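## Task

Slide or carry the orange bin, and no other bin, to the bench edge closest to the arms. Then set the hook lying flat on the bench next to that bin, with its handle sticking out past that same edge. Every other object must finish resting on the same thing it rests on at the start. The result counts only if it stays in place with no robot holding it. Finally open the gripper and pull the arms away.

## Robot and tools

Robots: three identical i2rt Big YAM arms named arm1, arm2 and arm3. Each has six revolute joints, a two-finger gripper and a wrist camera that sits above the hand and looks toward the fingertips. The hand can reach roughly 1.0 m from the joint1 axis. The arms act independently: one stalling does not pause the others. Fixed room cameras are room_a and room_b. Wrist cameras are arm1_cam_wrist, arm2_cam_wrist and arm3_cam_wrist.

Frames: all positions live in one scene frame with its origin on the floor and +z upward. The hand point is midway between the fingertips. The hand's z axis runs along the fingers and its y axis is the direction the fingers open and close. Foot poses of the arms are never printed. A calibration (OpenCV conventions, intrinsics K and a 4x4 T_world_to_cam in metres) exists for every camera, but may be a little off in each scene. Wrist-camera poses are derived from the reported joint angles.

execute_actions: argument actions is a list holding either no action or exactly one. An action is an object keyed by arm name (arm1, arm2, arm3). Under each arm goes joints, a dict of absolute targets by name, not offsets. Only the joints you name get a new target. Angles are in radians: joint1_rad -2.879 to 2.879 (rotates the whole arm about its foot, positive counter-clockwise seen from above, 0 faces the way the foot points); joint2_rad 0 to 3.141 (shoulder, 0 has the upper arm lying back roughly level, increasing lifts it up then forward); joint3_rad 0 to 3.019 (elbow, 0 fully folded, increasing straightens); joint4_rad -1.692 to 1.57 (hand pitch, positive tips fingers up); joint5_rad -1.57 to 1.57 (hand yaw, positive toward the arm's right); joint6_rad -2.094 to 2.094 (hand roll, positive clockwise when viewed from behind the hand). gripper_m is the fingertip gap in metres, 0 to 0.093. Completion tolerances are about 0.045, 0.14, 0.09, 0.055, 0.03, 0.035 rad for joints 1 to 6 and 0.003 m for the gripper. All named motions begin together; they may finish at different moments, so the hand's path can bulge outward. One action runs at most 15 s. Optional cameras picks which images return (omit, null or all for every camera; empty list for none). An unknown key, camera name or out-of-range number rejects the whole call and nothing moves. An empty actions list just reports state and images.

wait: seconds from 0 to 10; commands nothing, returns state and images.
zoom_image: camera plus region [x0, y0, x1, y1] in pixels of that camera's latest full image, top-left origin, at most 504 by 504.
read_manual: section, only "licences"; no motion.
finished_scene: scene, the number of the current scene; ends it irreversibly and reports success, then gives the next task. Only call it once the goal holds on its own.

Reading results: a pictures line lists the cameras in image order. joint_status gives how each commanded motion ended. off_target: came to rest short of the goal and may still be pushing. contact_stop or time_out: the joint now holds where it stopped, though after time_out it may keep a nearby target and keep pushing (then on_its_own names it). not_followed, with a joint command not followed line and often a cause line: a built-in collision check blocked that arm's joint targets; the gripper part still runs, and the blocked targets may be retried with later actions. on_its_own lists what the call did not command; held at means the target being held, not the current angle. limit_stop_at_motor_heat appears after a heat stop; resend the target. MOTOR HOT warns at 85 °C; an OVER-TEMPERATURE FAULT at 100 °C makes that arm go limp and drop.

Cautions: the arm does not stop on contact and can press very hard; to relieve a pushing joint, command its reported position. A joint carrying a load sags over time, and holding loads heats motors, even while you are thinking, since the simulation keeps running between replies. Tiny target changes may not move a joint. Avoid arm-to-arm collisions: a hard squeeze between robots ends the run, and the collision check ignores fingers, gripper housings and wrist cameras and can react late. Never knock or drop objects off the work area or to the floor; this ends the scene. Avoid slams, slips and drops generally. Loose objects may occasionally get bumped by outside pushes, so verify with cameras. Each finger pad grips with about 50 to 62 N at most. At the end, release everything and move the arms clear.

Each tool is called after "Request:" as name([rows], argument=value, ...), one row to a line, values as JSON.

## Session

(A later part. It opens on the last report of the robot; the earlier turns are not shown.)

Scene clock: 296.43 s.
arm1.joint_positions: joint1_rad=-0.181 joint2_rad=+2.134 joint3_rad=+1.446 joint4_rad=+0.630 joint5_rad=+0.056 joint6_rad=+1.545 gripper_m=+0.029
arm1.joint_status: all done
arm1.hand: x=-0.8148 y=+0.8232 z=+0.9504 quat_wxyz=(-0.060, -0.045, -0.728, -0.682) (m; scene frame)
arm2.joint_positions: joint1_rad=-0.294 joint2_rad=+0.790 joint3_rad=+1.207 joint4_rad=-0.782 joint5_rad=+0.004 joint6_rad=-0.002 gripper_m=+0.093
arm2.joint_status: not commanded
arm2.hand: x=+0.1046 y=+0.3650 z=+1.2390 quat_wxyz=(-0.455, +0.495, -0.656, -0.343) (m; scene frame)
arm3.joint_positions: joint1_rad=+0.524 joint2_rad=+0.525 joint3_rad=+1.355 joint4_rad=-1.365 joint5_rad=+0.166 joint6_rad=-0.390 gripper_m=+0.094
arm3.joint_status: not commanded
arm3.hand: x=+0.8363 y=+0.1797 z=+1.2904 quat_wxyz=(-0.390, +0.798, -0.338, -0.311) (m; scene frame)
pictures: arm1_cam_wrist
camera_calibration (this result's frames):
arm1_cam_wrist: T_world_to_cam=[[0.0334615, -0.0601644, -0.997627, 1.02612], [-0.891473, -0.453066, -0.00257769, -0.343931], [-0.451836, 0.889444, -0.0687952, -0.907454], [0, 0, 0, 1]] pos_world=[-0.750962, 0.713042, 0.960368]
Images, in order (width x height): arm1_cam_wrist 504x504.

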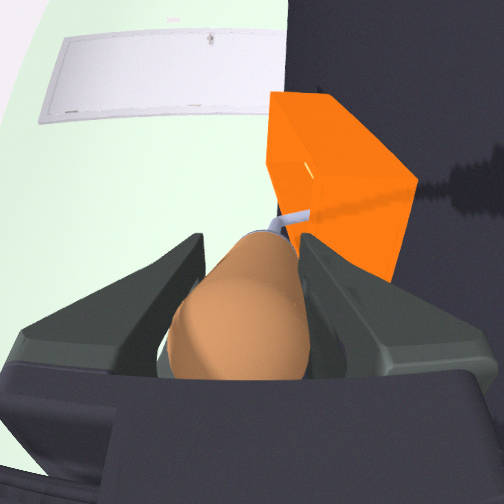

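Request:
execute_actions([
  {"arm1":{"joints":{"joint1_rad":-0.19,"joint2_rad":2.025,"joint3_rad":1.26,"joint4_rad":0.795,"joint5_rad":0.045}}},
], cameras=["arm1_cam_wrist"])

Scene clock: 300.97 s.
arm1.joint_positions: joint1_rad=-0.183 joint2_rad=+2.084 joint3_rad=+1.248 joint4_rad=+0.764 joint5_rad=+0.047 joint6_rad=+1.559 gripper_m=+0.029
arm1.joint_status: all done
arm1.hand: x=-0.8197 y=+0.7696 z=+0.9195 quat_wxyz=(-0.053, -0.047, -0.732, -0.677) (m; scene frame)
arm2.joint_positions: joint1_rad=-0.294 joint2_rad=+0.790 joint3_rad=+1.207 joint4_rad=-0.782 joint5_rad=+0.004 joint6_rad=-0.002 gripper_m=+0.093
arm2.joint_status: not commanded
arm2.hand: x=+0.1046 y=+0.3650 z=+1.2390 quat_wxyz=(-0.455, +0.495, -0.656, -0.343) (m; scene frame)
arm3.joint_positions: joint1_rad=+0.524 joint2_rad=+0.525 joint3_rad=+1.355 joint4_rad=-1.365 joint5_rad=+0.166 joint6_rad=-0.390 gripper_m=+0.094
arm3.joint_status: not commanded
arm3.hand: x=+0.8363 y=+0.1797 z=+1.2904 quat_wxyz=(-0.390, +0.798, -0.338, -0.311) (m; scene frame)
pictures: arm1_cam_wrist
camera_calibration (this result's frames):
arm1_cam_wrist: T_world_to_cam=[[0.0180329, -0.0715309, -0.997275, 0.987983], [-0.888678, -0.458224, 0.0167975, -0.384258], [-0.458177, 0.885954, -0.071831, -0.863827], [0, 0, 0, 1]] pos_world=[-0.755083, 0.659906, 0.929696]
Images, in order (width x height): arm1_cam_wrist 504x504.

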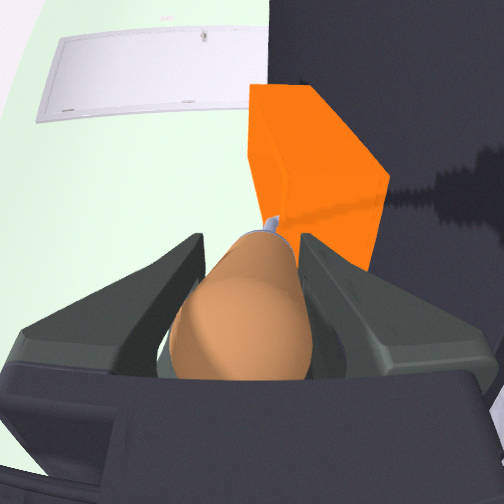

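Request:
execute_actions([
  {"arm1":{"joints":{"joint1_rad":-0.205,"joint2_rad":1.905,"joint3_rad":1.035,"joint4_rad":0.90,"joint5_rad":0.03}}},
], cameras=["arm1_cam_wrist"])

Scene clock: 304.47 s.
arm1.joint_positions: joint1_rad=-0.201 joint2_rad=+1.964 joint3_rad=+1.028 joint4_rad=+0.858 joint5_rad=+0.033 joint6_rad=+1.556 gripper_m=+0.029
arm1.joint_status: all done
arm1.hand: x=-0.8163 y=+0.7017 z=+0.9211 quat_wxyz=(-0.054, -0.048, -0.735, -0.675) (m; scene frame)
arm2.joint_positions: joint1_rad=-0.294 joint2_rad=+0.790 joint3_rad=+1.207 joint4_rad=-0.782 joint5_rad=+0.004 joint6_rad=-0.002 gripper_m=+0.093
arm2.joint_status: not commanded
arm2.hand: x=+0.1046 y=+0.3650 z=+1.2390 quat_wxyz=(-0.455, +0.495, -0.656, -0.343) (m; scene frame)
arm3.joint_positions: joint1_rad=+0.524 joint2_rad=+0.525 joint3_rad=+1.355 joint4_rad=-1.365 joint5_rad=+0.166 joint6_rad=-0.390 gripper_m=+0.094
arm3.joint_status: not commanded
arm3.hand: x=+0.8363 y=+0.1797 z=+1.2904 quat_wxyz=(-0.390, +0.798, -0.338, -0.311) (m; scene frame)
pictures: arm1_cam_wrist
camera_calibration (this result's frames):
arm1_cam_wrist: T_world_to_cam=[[0.0190864, -0.0783574, -0.996743, 0.989803], [-0.890169, -0.455244, 0.0187426, -0.417445], [-0.45523, 0.886912, -0.0784404, -0.794216], [0, 0, 0, 1]] pos_world=[-0.752039, 0.591919, 0.932104]
Images, in order (width x height): arm1_cam_wrist 504x504.

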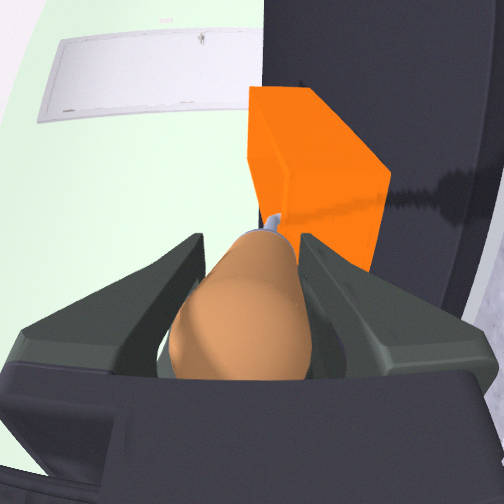

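Request:
execute_actions([
  {"arm1":{"joints":{"joint1_rad":-0.22,"joint2_rad":1.795,"joint3_rad":0.835,"joint4_rad":0.995,"joint5_rad":0.015}}},
], cameras=["arm1_cam_wrist","room_b"])

Scene clock: 307.87 s.
arm1.joint_positions: joint1_rad=-0.215 joint2_rad=+1.852 joint3_rad=+0.823 joint4_rad=+0.946 joint5_rad=+0.018 joint6_rad=+1.553 gripper_m=+0.029
arm1.joint_status: all done
arm1.hand: x=-0.8171 y=+0.6344 z=+0.9216 quat_wxyz=(-0.055, -0.048, -0.736, -0.673) (m; scene frame)
arm2.joint_positions: joint1_rad=-0.294 joint2_rad=+0.790 joint3_rad=+1.207 joint4_rad=-0.782 joint5_rad=+0.004 joint6_rad=-0.002 gripper_m=+0.093
arm2.joint_status: not commanded
arm2.hand: x=+0.1046 y=+0.3650 z=+1.2390 quat_wxyz=(-0.455, +0.495, -0.656, -0.343) (m; scene frame)
arm3.joint_positions: joint1_rad=+0.524 joint2_rad=+0.525 joint3_rad=+1.355 joint4_rad=-1.365 joint5_rad=+0.166 joint6_rad=-0.390 gripper_m=+0.094
arm3.joint_status: not commanded
arm3.hand: x=+0.8363 y=+0.1797 z=+1.2904 quat_wxyz=(-0.390, +0.798, -0.338, -0.311) (m; scene frame)
pictures: arm1_cam_wrist, room_b
camera_calibration (this result's frames):
arm1_cam_wrist: T_world_to_cam=[[0.0203515, -0.0835717, -0.996294, 0.988986], [-0.890266, -0.455003, 0.0199812, -0.450242], [-0.454987, 0.88656, -0.083661, -0.7296], [0, 0, 0, 1]] pos_world=[-0.752921, 0.524624, 0.933279]
Images, in order (width x height): arm1_cam_wrist 504x504, room_b 504x504.

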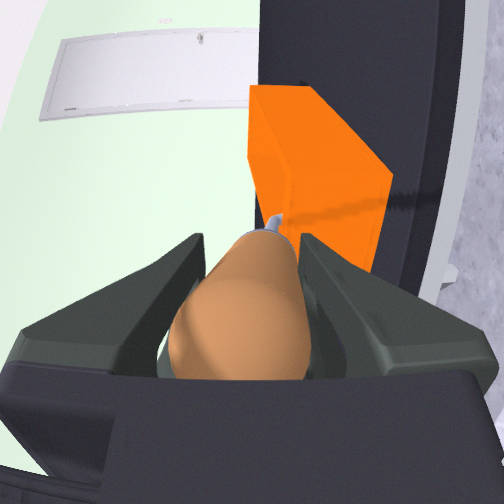

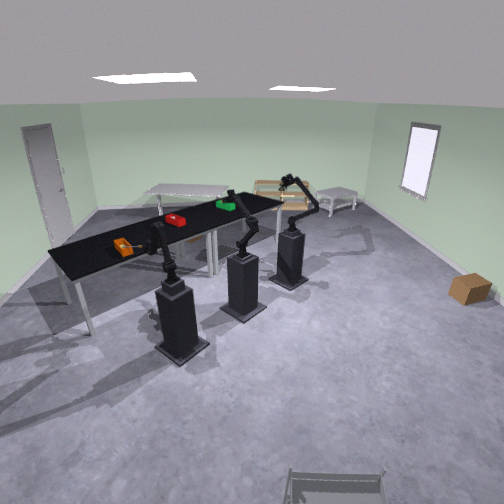

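Request:
execute_actions([
  {"arm1":{"joints":{"joint1_rad":-0.232,"joint2_rad":1.725,"joint3_rad":0.705,"joint4_rad":1.055,"joint5_rad":0.005}}},
], cameras=["arm1_cam_wrist","room_b"])

Request:
zoom_image(camera="room_b", region=[80, 215, 180, 285])

Scene clock: 312.23 s.
arm1.joint_positions: joint1_rad=-0.227 joint2_rad=+1.781 joint3_rad=+0.691 joint4_rad=+1.004 joint5_rad=+0.008 joint6_rad=+1.552 gripper_m=+0.029
arm1.joint_status: all done
arm1.hand: x=-0.8182 y=+0.5889 z=+0.9214 quat_wxyz=(-0.055, -0.048, -0.737, -0.672) (m; scene frame)
arm2.joint_positions: joint1_rad=-0.294 joint2_rad=+0.790 joint3_rad=+1.207 joint4_rad=-0.782 joint5_rad=+0.004 joint6_rad=-0.002 gripper_m=+0.093
arm2.joint_status: not commanded
arm2.hand: x=+0.1046 y=+0.3650 z=+1.2390 quat_wxyz=(-0.455, +0.495, -0.656, -0.343) (m; scene frame)
arm3.joint_positions: joint1_rad=+0.524 joint2_rad=+0.525 joint3_rad=+1.355 joint4_rad=-1.365 joint5_rad=+0.166 joint6_rad=-0.390 gripper_m=+0.094
arm3.joint_status: not commanded
arm3.hand: x=+0.8363 y=+0.1797 z=+1.2904 quat_wxyz=(-0.390, +0.798, -0.338, -0.311) (m; scene frame)
pictures: arm1_cam_wrist, room_b
camera_calibration (this result's frames):
arm1_cam_wrist: T_world_to_cam=[[0.0195042, -0.0857896, -0.996122, 0.985485], [-0.890597, -0.454276, 0.0216859, -0.474108], [-0.454375, 0.88672, -0.0852643, -0.687946], [0, 0, 0, 1]] pos_world=[-0.754046, 0.479184, 0.933288]
Images, in order (width x height): arm1_cam_wrist 504x504, room_b 504x504.

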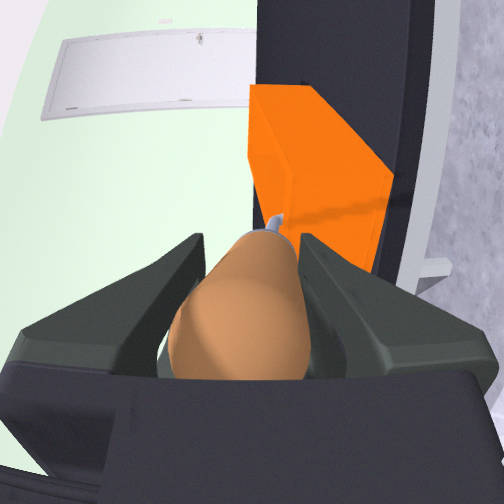

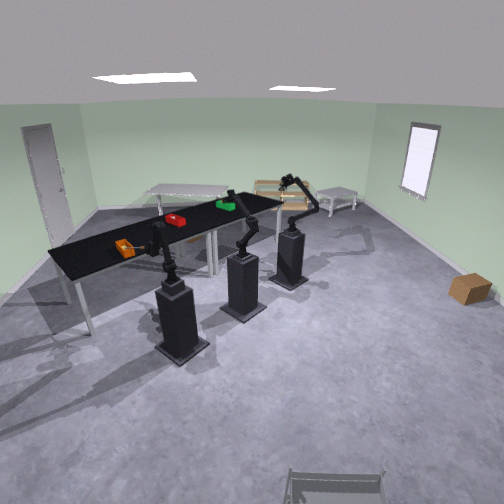

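Region (80, 215, 180, 285) of room_b's 504x504 image, scaled by 5.040, with more detail than that image has; it fills the top 353 rows of this view, and the rest is white.

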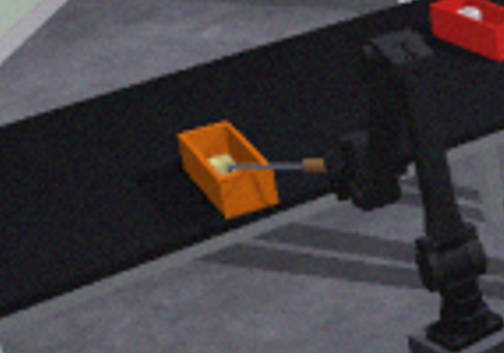

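Request:
execute_actions([
  {"arm1":{"joints":{"joint2_rad":1.52,"joint3_rad":0.85,"joint4_rad":0.82}}},
], cameras=["arm1_cam_wrist","room_b"])

Scene clock: 317.60 s.
arm1.joint_positions: joint1_rad=-0.227 joint2_rad=+1.544 joint3_rad=+0.793 joint4_rad=+0.796 joint5_rad=+0.006 joint6_rad=+1.547 gripper_m=+0.029
arm1.joint_status: all done
arm1.hand: x=-0.8160 y=+0.6048 z=+1.0555 quat_wxyz=(-0.060, -0.043, -0.692, -0.718) (m; scene frame)
arm2.joint_positions: joint1_rad=-0.294 joint2_rad=+0.790 joint3_rad=+1.207 joint4_rad=-0.782 joint5_rad=+0.004 joint6_rad=-0.002 gripper_m=+0.093
arm2.joint_status: not commanded
arm2.hand: x=+0.1046 y=+0.3650 z=+1.2390 quat_wxyz=(-0.455, +0.495, -0.656, -0.343) (m; scene frame)
arm3.joint_positions: joint1_rad=+0.524 joint2_rad=+0.525 joint3_rad=+1.355 joint4_rad=-1.365 joint5_rad=+0.166 joint6_rad=-0.390 gripper_m=+0.094
arm3.joint_status: not commanded
arm3.hand: x=+0.8363 y=+0.1797 z=+1.2904 quat_wxyz=(-0.390, +0.798, -0.338, -0.311) (m; scene frame)
pictures: arm1_cam_wrist, room_b
camera_calibration (this result's frames):
arm1_cam_wrist: T_world_to_cam=[[0.0424795, 0.0429702, -0.998173, 1.06337], [-0.88924, -0.453828, -0.0573804, -0.383583], [-0.455464, 0.890053, 0.0189325, -0.802486], [0, 0, 0, 1]] pos_world=[-0.751773, 0.494481, 1.05461]
Images, in order (width x height): arm1_cam_wrist 504x504, room_b 504x504.

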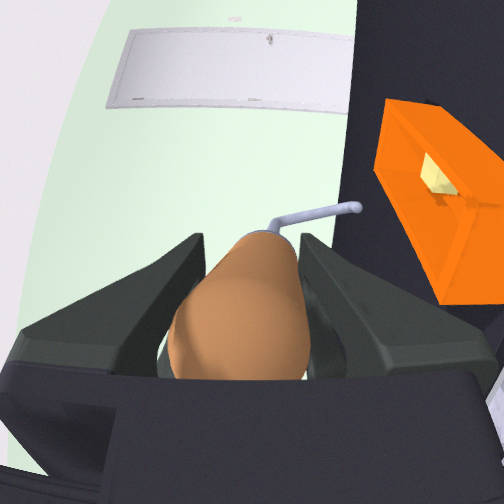

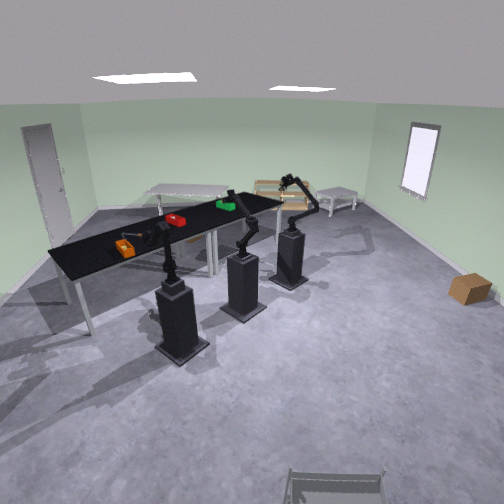

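Request:
execute_actions([
  {"arm1":{"joints":{"joint1_rad":-0.36,"joint2_rad":1.62,"joint3_rad":1.28,"joint4_rad":0.48}}},
], cameras=[])

Request:
execute_actions([
  {"arm1":{"joints":{"joint2_rad":1.90,"joint4_rad":0.79}}},
], cameras=["arm1_cam_wrist","room_b"])

Scene clock: 328.30 s.
arm1.joint_positions: joint1_rad=-0.363 joint2_rad=+1.671 joint3_rad=+1.209 joint4_rad=+0.457 joint5_rad=+0.004 joint6_rad=+1.545 gripper_m=+0.029
arm1.joint_status: all done
arm1.hand: x=-0.7055 y=+0.6948 z=+1.1225 quat_wxyz=(-0.106, -0.091, -0.705, -0.695) (m; scene frame)
arm2.joint_positions: joint1_rad=-0.294 joint2_rad=+0.790 joint3_rad=+1.207 joint4_rad=-0.782 joint5_rad=+0.004 joint6_rad=-0.002 gripper_m=+0.093
arm2.joint_status: not commanded
arm2.hand: x=+0.1046 y=+0.3650 z=+1.2390 quat_wxyz=(-0.455, +0.495, -0.656, -0.343) (m; scene frame)
arm3.joint_positions: joint1_rad=+0.524 joint2_rad=+0.525 joint3_rad=+1.355 joint4_rad=-1.365 joint5_rad=+0.166 joint6_rad=-0.390 gripper_m=+0.094
arm3.joint_status: not commanded
arm3.hand: x=+0.8363 y=+0.1797 z=+1.2904 quat_wxyz=(-0.390, +0.798, -0.338, -0.311) (m; scene frame)
pictures: none
No camera images: the call's "cameras" was empty. Leave "cameras" out to get every camera's image.

Scene clock: 329.57 s.
arm1.joint_positions: joint1_rad=-0.363 joint2_rad=+1.977 joint3_rad=+1.212 joint4_rad=+0.736 joint5_rad=+0.004 joint6_rad=+1.545 gripper_m=+0.029
arm1.joint_status: all done
arm1.hand: x=-0.6951 y=+0.7326 z=+0.9726 quat_wxyz=(-0.105, -0.091, -0.714, -0.686) (m; scene frame)
arm2.joint_positions: joint1_rad=-0.294 joint2_rad=+0.790 joint3_rad=+1.207 joint4_rad=-0.782 joint5_rad=+0.004 joint6_rad=-0.002 gripper_m=+0.093
arm2.joint_status: not commanded
arm2.hand: x=+0.1046 y=+0.3650 z=+1.2390 quat_wxyz=(-0.455, +0.495, -0.656, -0.343) (m; scene frame)
arm3.joint_positions: joint1_rad=+0.524 joint2_rad=+0.525 joint3_rad=+1.355 joint4_rad=-1.365 joint5_rad=+0.166 joint6_rad=-0.390 gripper_m=+0.094
arm3.joint_status: not commanded
arm3.hand: x=+0.8363 y=+0.1797 z=+1.2904 quat_wxyz=(-0.390, +0.798, -0.338, -0.311) (m; scene frame)
pictures: arm1_cam_wrist, room_b
camera_calibration (this result's frames):
arm1_cam_wrist: T_world_to_cam=[[0.0308853, -0.0362508, -0.998865, 1.02068], [-0.942697, -0.333213, -0.0170556, -0.387541], [-0.332217, 0.942154, -0.0444649, -0.750439], [0, 0, 0, 1]] pos_world=[-0.646166, 0.614896, 0.979549]
Images, in order (width x height): arm1_cam_wrist 504x504, room_b 504x504.

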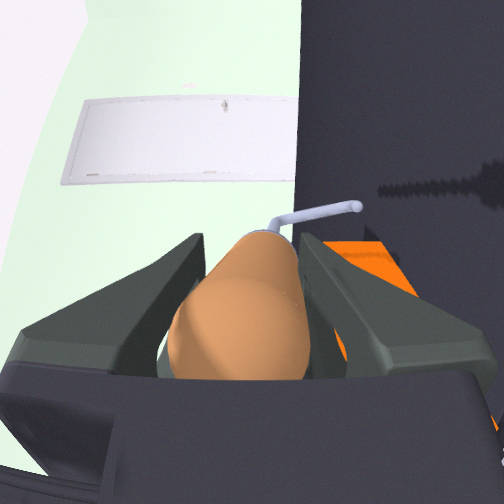

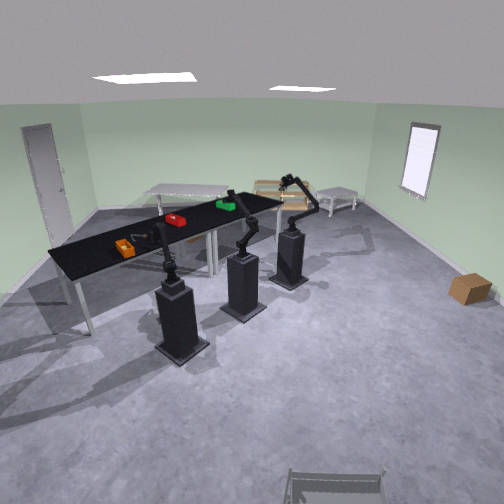

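Request:
execute_actions([
  {"arm1":{"joints":{"joint6_rad":0.95,"joint4_rad":0.83}}},
], cameras=["arm1_cam_wrist"])

Request:
execute_actions([
  {"arm1":{"joints":{"joint6_rad":0.45}}},
], cameras=["arm1_cam_wrist"])

Scene clock: 334.73 s.
arm1.joint_positions: joint1_rad=-0.363 joint2_rad=+1.977 joint3_rad=+1.212 joint4_rad=+0.775 joint5_rad=+0.004 joint6_rad=+0.941 gripper_m=+0.029
arm1.joint_status: all done
arm1.hand: x=-0.6950 y=+0.7328 z=+0.9826 quat_wxyz=(-0.311, +0.122, -0.695, -0.637) (m; scene frame)
arm2.joint_positions: joint1_rad=-0.294 joint2_rad=+0.790 joint3_rad=+1.207 joint4_rad=-0.782 joint5_rad=+0.004 joint6_rad=-0.002 gripper_m=+0.093
arm2.joint_status: not commanded
arm2.hand: x=+0.1046 y=+0.3650 z=+1.2390 quat_wxyz=(-0.455, +0.495, -0.656, -0.343) (m; scene frame)
arm3.joint_positions: joint1_rad=+0.524 joint2_rad=+0.525 joint3_rad=+1.355 joint4_rad=-1.365 joint5_rad=+0.166 joint6_rad=-0.390 gripper_m=+0.094
arm3.joint_status: not commanded
arm3.hand: x=+0.8363 y=+0.1797 z=+1.2904 quat_wxyz=(-0.390, +0.798, -0.338, -0.311) (m; scene frame)
pictures: arm1_cam_wrist
camera_calibration (this result's frames):
arm1_cam_wrist: T_world_to_cam=[[0.580161, -0.153127, -0.799978, 1.30268], [-0.782928, -0.375654, -0.495891, 0.225383], [-0.224581, 0.914022, -0.337827, -0.366408], [0, 0, 0, 1]] pos_world=[-0.661597, 0.619048, 1.0301]
Images, in order (width x height): arm1_cam_wrist 504x504.

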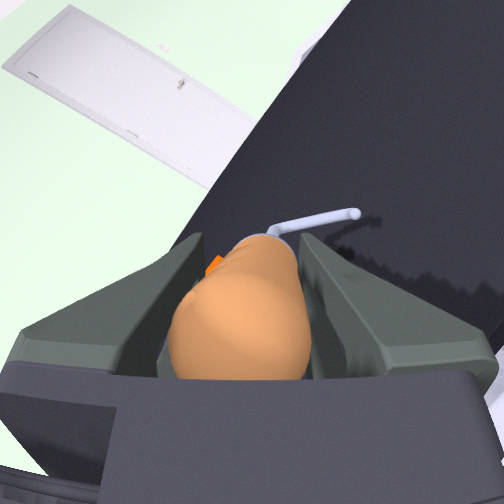

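Scene clock: 336.23 s.
arm1.joint_positions: joint1_rad=-0.363 joint2_rad=+1.977 joint3_rad=+1.212 joint4_rad=+0.775 joint5_rad=+0.005 joint6_rad=+0.452 gripper_m=+0.029
arm1.joint_status: all done
arm1.hand: x=-0.6950 y=+0.7327 z=+0.9826 quat_wxyz=(-0.456, +0.287, -0.645, -0.543) (m; scene frame)
arm2.joint_positions: joint1_rad=-0.294 joint2_rad=+0.790 joint3_rad=+1.207 joint4_rad=-0.782 joint5_rad=+0.004 joint6_rad=-0.002 gripper_m=+0.093
arm2.joint_status: not commanded
arm2.hand: x=+0.1046 y=+0.3650 z=+1.2390 quat_wxyz=(-0.455, +0.495, -0.656, -0.343) (m; scene frame)
arm3.joint_positions: joint1_rad=+0.524 joint2_rad=+0.525 joint3_rad=+1.355 joint4_rad=-1.365 joint5_rad=+0.166 joint6_rad=-0.390 gripper_m=+0.094
arm3.joint_status: not commanded
arm3.hand: x=+0.8363 y=+0.1797 z=+1.2904 quat_wxyz=(-0.390, +0.798, -0.338, -0.311) (m; scene frame)
pictures: arm1_cam_wrist
camera_calibration (this result's frames):
arm1_cam_wrist: T_world_to_cam=[[0.87297, -0.239245, -0.425071, 1.20085], [-0.487461, -0.459121, -0.742691, 0.734437], [-0.0174734, 0.855552, -0.517421, -0.00312838], [0, 0, 0, 1]] pos_world=[-0.69035, 0.627169, 1.05429]
Images, in order (width x height): arm1_cam_wrist 504x504.

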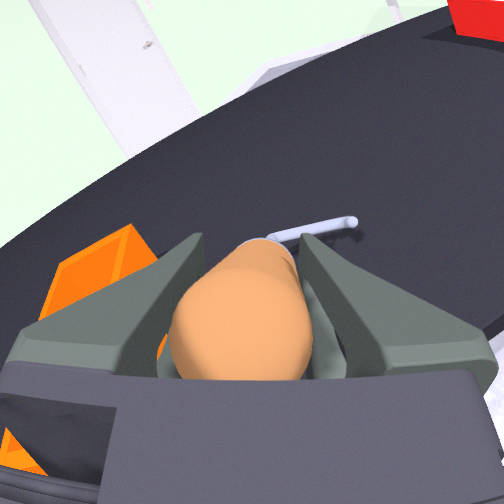

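Request:
execute_actions([
  {"arm1":{"joints":{"joint6_rad":0.1}}},
], cameras=[])

Request:
execute_actions([
  {"arm1":{"joints":{"joint1_rad":-0.335,"joint2_rad":2.15,"joint3_rad":1.31,"joint4_rad":1.02,"joint5_rad":-0.1}}},
], cameras=["arm1_cam_wrist","room_b"])

Scene clock: 340.73 s.
arm1.joint_positions: joint1_rad=-0.363 joint2_rad=+1.977 joint3_rad=+1.212 joint4_rad=+0.780 joint5_rad=+0.005 joint6_rad=+0.113 gripper_m=+0.029
arm1.joint_status: all done
arm1.hand: x=-0.6950 y=+0.7327 z=+0.9840 quat_wxyz=(-0.542, +0.390, -0.585, -0.459) (m; scene frame)
arm2.joint_positions: joint1_rad=-0.294 joint2_rad=+0.790 joint3_rad=+1.207 joint4_rad=-0.782 joint5_rad=+0.004 joint6_rad=-0.002 gripper_m=+0.093
arm2.joint_status: not commanded
arm2.hand: x=+0.1046 y=+0.3650 z=+1.2390 quat_wxyz=(-0.455, +0.495, -0.656, -0.343) (m; scene frame)
arm3.joint_positions: joint1_rad=+0.524 joint2_rad=+0.525 joint3_rad=+1.355 joint4_rad=-1.365 joint5_rad=+0.166 joint6_rad=-0.390 gripper_m=+0.094
arm3.joint_status: not commanded
arm3.hand: x=+0.8363 y=+0.1797 z=+1.2904 quat_wxyz=(-0.390, +0.798, -0.338, -0.311) (m; scene frame)
pictures: none
No camera images: the call's "cameras" was empty. Leave "cameras" out to get every camera's image.

Scene clock: 341.87 s.
arm1.joint_positions: joint1_rad=-0.336 joint2_rad=+2.174 joint3_rad=+1.264 joint4_rad=+0.997 joint5_rad=-0.099 joint6_rad=+0.105 gripper_m=+0.029
arm1.joint_status: all done
arm1.hand: x=-0.7281 y=+0.7573 z=+0.9164 quat_wxyz=(-0.532, +0.417, -0.535, -0.507) (m; scene frame)
arm2.joint_positions: joint1_rad=-0.294 joint2_rad=+0.790 joint3_rad=+1.207 joint4_rad=-0.782 joint5_rad=+0.004 joint6_rad=-0.002 gripper_m=+0.093
arm2.joint_status: not commanded
arm2.hand: x=+0.1046 y=+0.3650 z=+1.2390 quat_wxyz=(-0.455, +0.495, -0.656, -0.343) (m; scene frame)
arm3.joint_positions: joint1_rad=+0.524 joint2_rad=+0.525 joint3_rad=+1.355 joint4_rad=-1.365 joint5_rad=+0.166 joint6_rad=-0.390 gripper_m=+0.094
arm3.joint_status: not commanded
arm3.hand: x=+0.8363 y=+0.1797 z=+1.2904 quat_wxyz=(-0.390, +0.798, -0.338, -0.311) (m; scene frame)
pictures: arm1_cam_wrist, room_b
camera_calibration (this result's frames):
arm1_cam_wrist: T_world_to_cam=[[0.987777, -0.131945, -0.0829842, 0.896363], [-0.138369, -0.497158, -0.856556, 1.06766], [0.071762, 0.857569, -0.509339, -0.00294947], [0, 0, 0, 1]] pos_world=[-0.737464, 0.651596, 0.987392]
Images, in order (width x height): arm1_cam_wrist 504x504, room_b 504x504.

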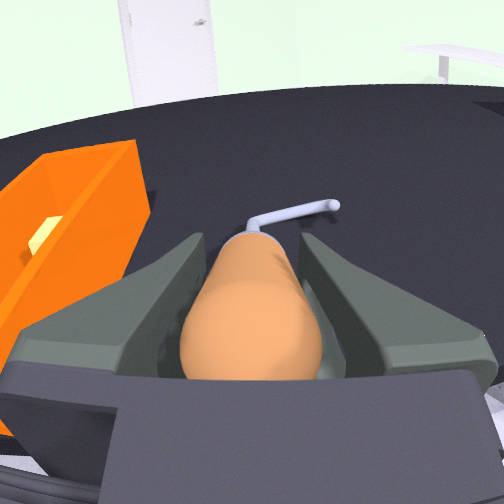

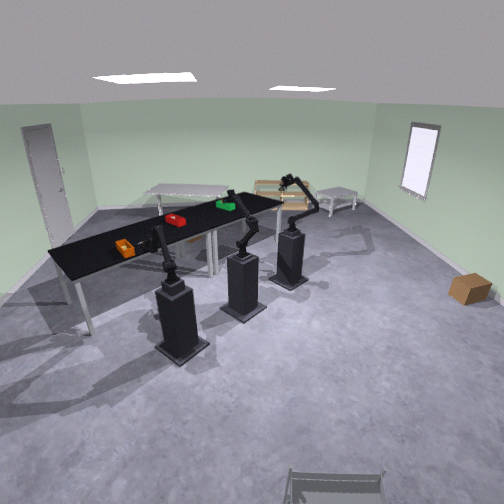

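Request:
execute_actions([
  {"arm1":{"joints":{"joint2_rad":2.27,"joint4_rad":1.07,"joint5_rad":-0.17,"joint6_rad":0.25}}},
], cameras=["arm1_cam_wrist","room_b"])

Scene clock: 346.20 s.
arm1.joint_positions: joint1_rad=-0.338 joint2_rad=+2.285 joint3_rad=+1.270 joint4_rad=+1.053 joint5_rad=-0.169 joint6_rad=+0.241 gripper_m=+0.029
arm1.joint_status: all done
arm1.hand: x=-0.7393 y=+0.7546 z=+0.8497 quat_wxyz=(-0.467, +0.408, -0.564, -0.546) (m; scene frame)
arm2.joint_positions: joint1_rad=-0.294 joint2_rad=+0.790 joint3_rad=+1.207 joint4_rad=-0.782 joint5_rad=+0.004 joint6_rad=-0.002 gripper_m=+0.093
arm2.joint_status: not commanded
arm2.hand: x=+0.1046 y=+0.3650 z=+1.2390 quat_wxyz=(-0.455, +0.495, -0.656, -0.343) (m; scene frame)
arm3.joint_positions: joint1_rad=+0.524 joint2_rad=+0.525 joint3_rad=+1.355 joint4_rad=-1.365 joint5_rad=+0.166 joint6_rad=-0.390 gripper_m=+0.094
arm3.joint_status: not commanded
arm3.hand: x=+0.8363 y=+0.1797 z=+1.2904 quat_wxyz=(-0.390, +0.798, -0.338, -0.311) (m; scene frame)
pictures: arm1_cam_wrist, room_b
camera_calibration (this result's frames):
arm1_cam_wrist: T_world_to_cam=[[0.973441, -0.0635685, -0.219936, 0.955725], [-0.219064, -0.537738, -0.814156, 0.942628], [-0.0665134, 0.840712, -0.537381, -0.0994541], [0, 0, 0, 1]] pos_world=[-0.730461, 0.651253, 0.9242]
Images, in order (width x height): arm1_cam_wrist 504x504, room_b 504x504.

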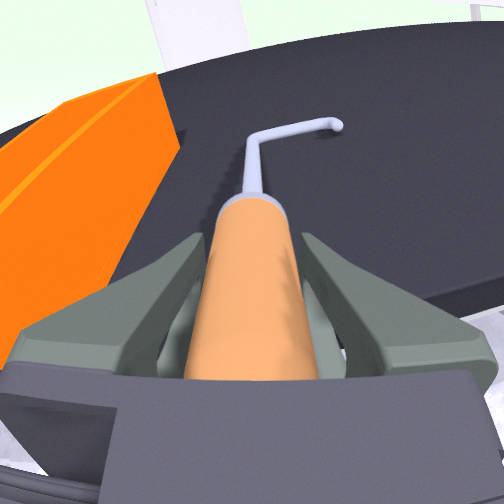

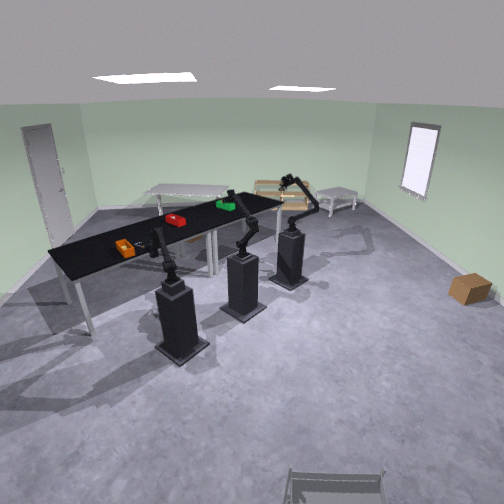

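Request:
execute_actions([
  {"arm1":{"joints":{"joint2_rad":2.33,"joint3_rad":1.225,"joint4_rad":1.10}}},
], cameras=["arm1_cam_wrist"])

Scene clock: 349.53 s.
arm1.joint_positions: joint1_rad=-0.337 joint2_rad=+2.329 joint3_rad=+1.228 joint4_rad=+1.086 joint5_rad=-0.173 joint6_rad=+0.243 gripper_m=+0.029
arm1.joint_status: all done
arm1.hand: x=-0.7456 y=+0.7370 z=+0.8076 quat_wxyz=(-0.450, +0.417, -0.580, -0.536) (m; scene frame)
arm2.joint_positions: joint1_rad=-0.294 joint2_rad=+0.790 joint3_rad=+1.207 joint4_rad=-0.782 joint5_rad=+0.004 joint6_rad=-0.002 gripper_m=+0.093
arm2.joint_status: not commanded
arm2.hand: x=+0.1046 y=+0.3650 z=+1.2390 quat_wxyz=(-0.455, +0.495, -0.656, -0.343) (m; scene frame)
arm3.joint_positions: joint1_rad=+0.524 joint2_rad=+0.525 joint3_rad=+1.355 joint4_rad=-1.365 joint5_rad=+0.166 joint6_rad=-0.390 gripper_m=+0.094
arm3.joint_status: not commanded
arm3.hand: x=+0.8363 y=+0.1797 z=+1.2904 quat_wxyz=(-0.390, +0.798, -0.338, -0.311) (m; scene frame)
pictures: arm1_cam_wrist
camera_calibration (this result's frames):
arm1_cam_wrist: T_world_to_cam=[[0.970289, -0.0693669, -0.231793, 0.962931], [-0.228312, -0.579594, -0.782269, 0.895717], [-0.0800823, 0.811948, -0.578211, -0.0637146], [0, 0, 0, 1]] pos_world=[-0.734921, 0.637681, 0.887051]
Images, in order (width x height): arm1_cam_wrist 504x504.

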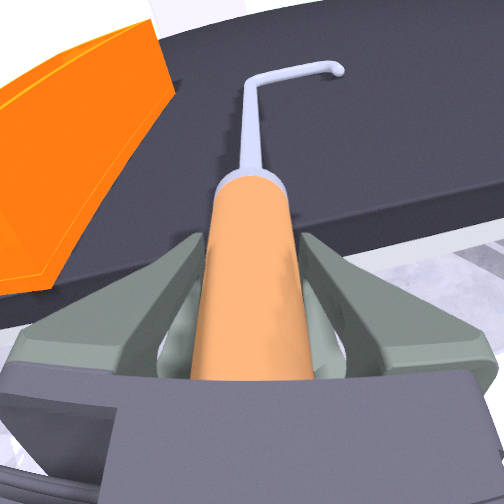

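Request:
execute_actions([
  {"arm1":{"joints":{"gripper_m":0.07}}},
], cameras=["arm1_cam_wrist"])

Scene clock: 351.30 s.
arm1.joint_positions: joint1_rad=-0.337 joint2_rad=+2.329 joint3_rad=+1.228 joint4_rad=+1.086 joint5_rad=-0.172 joint6_rad=+0.243 gripper_m=+0.070
arm1.joint_status: all done
arm1.hand: x=-0.7453 y=+0.7370 z=+0.8076 quat_wxyz=(-0.451, +0.416, -0.580, -0.535) (m; scene frame)
arm2.joint_positions: joint1_rad=-0.294 joint2_rad=+0.790 joint3_rad=+1.207 joint4_rad=-0.782 joint5_rad=+0.004 joint6_rad=-0.002 gripper_m=+0.093
arm2.joint_status: not commanded
arm2.hand: x=+0.1046 y=+0.3650 z=+1.2390 quat_wxyz=(-0.455, +0.495, -0.656, -0.343) (m; scene frame)
arm3.joint_positions: joint1_rad=+0.524 joint2_rad=+0.525 joint3_rad=+1.355 joint4_rad=-1.365 joint5_rad=+0.166 joint6_rad=-0.390 gripper_m=+0.094
arm3.joint_status: not commanded
arm3.hand: x=+0.8363 y=+0.1797 z=+1.2904 quat_wxyz=(-0.390, +0.798, -0.338, -0.311) (m; scene frame)
pictures: arm1_cam_wrist
camera_calibration (this result's frames):
arm1_cam_wrist: T_world_to_cam=[[0.970189, -0.0708495, -0.231763, 0.96367], [-0.229173, -0.579253, -0.782269, 0.894872], [-0.078826, 0.812063, -0.578222, -0.0628175], [0, 0, 0, 1]] pos_world=[-0.734813, 0.637645, 0.887051]
Images, in order (width x height): arm1_cam_wrist 504x504.

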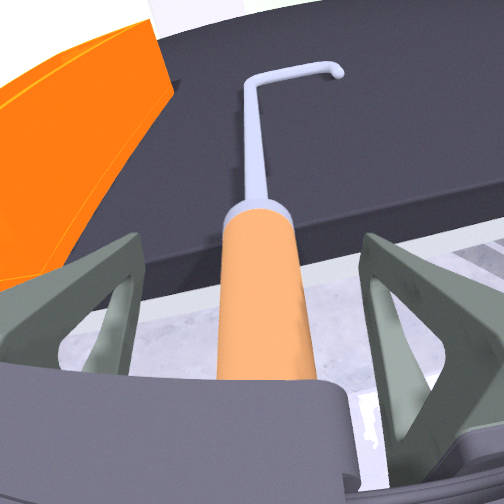

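Request:
execute_actions([
  {"arm1":{"joints":{"gripper_m":0.093,"joint6_rad":0,"joint2_rad":1.6,"joint4_rad":0.6}}},
])

Scene clock: 354.83 s.
arm1.joint_positions: joint1_rad=-0.337 joint2_rad=+1.594 joint3_rad=+1.214 joint4_rad=+0.605 joint5_rad=-0.172 joint6_rad=+0.008 gripper_m=+0.093
arm1.joint_status: all done
arm1.hand: x=-0.7580 y=+0.6838 z=+1.2137 quat_wxyz=(-0.579, +0.433, -0.453, -0.522) (m; scene frame)
arm2.joint_positions: joint1_rad=-0.294 joint2_rad=+0.790 joint3_rad=+1.207 joint4_rad=-0.782 joint5_rad=+0.004 joint6_rad=-0.002 gripper_m=+0.093
arm2.joint_status: not commanded
arm2.hand: x=+0.1046 y=+0.3650 z=+1.2390 quat_wxyz=(-0.455, +0.495, -0.656, -0.343) (m; scene frame)
arm3.joint_positions: joint1_rad=+0.524 joint2_rad=+0.525 joint3_rad=+1.355 joint4_rad=-1.365 joint5_rad=+0.166 joint6_rad=-0.390 gripper_m=+0.094
arm3.joint_status: not commanded
arm3.hand: x=+0.8363 y=+0.1797 z=+1.2904 quat_wxyz=(-0.390, +0.798, -0.338, -0.311) (m; scene frame)
pictures: arm1_cam_wrist, arm2_cam_wrist, arm3_cam_wrist, room_a, room_b
camera_calibration (this result's frames):
arm1_cam_wrist: T_world_to_cam=[[0.996251, -0.0744018, 0.0441492, 0.753639], [0.011414, -0.392814, -0.919547, 1.40031], [0.0857584, 0.916603, -0.390492, 0.0396499], [0, 0, 0, 1]] pos_world=[-0.770197, 0.569792, 1.26987]
arm2_cam_wrist: T_world_to_cam=[[0.959198, -0.282735, -0.000717517, 0.00228616], [-0.234243, -0.793261, -0.562021, 1.01713], [0.158334, 0.539257, -0.827123, 0.935505], [0, 0, 0, 1]] pos_world=[0.0879405, 0.303016, 1.34543]
Images, in order (width x height): arm1_cam_wrist 504x504, arm2_cam_wrist 504x504, arm3_cam_wrist 504x504, room_a 504x504, room_b 504x504.

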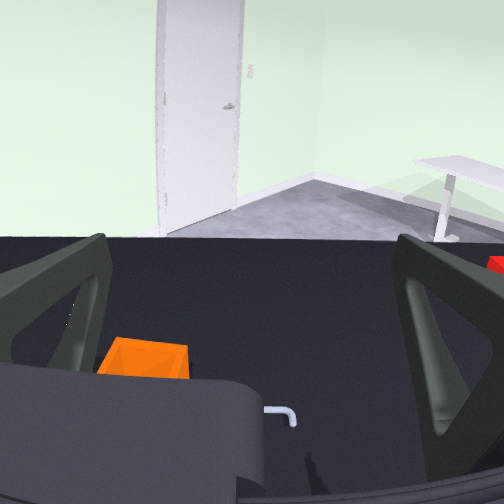

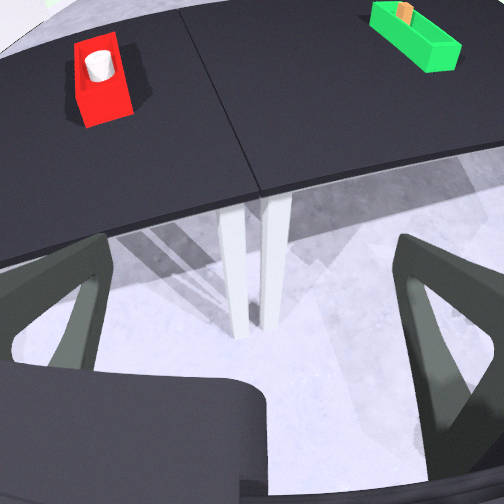

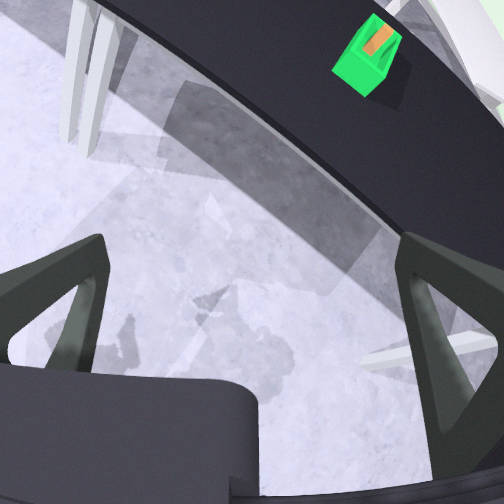

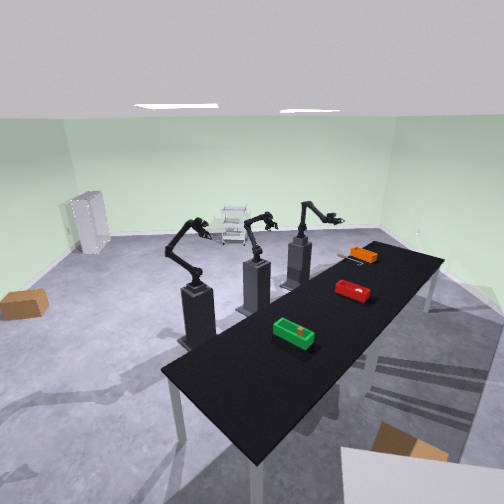

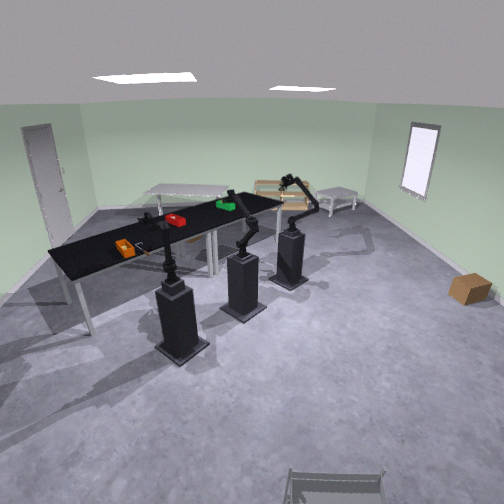

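Request:
finished_scene(scene=1)

The scene is finished: the task was done.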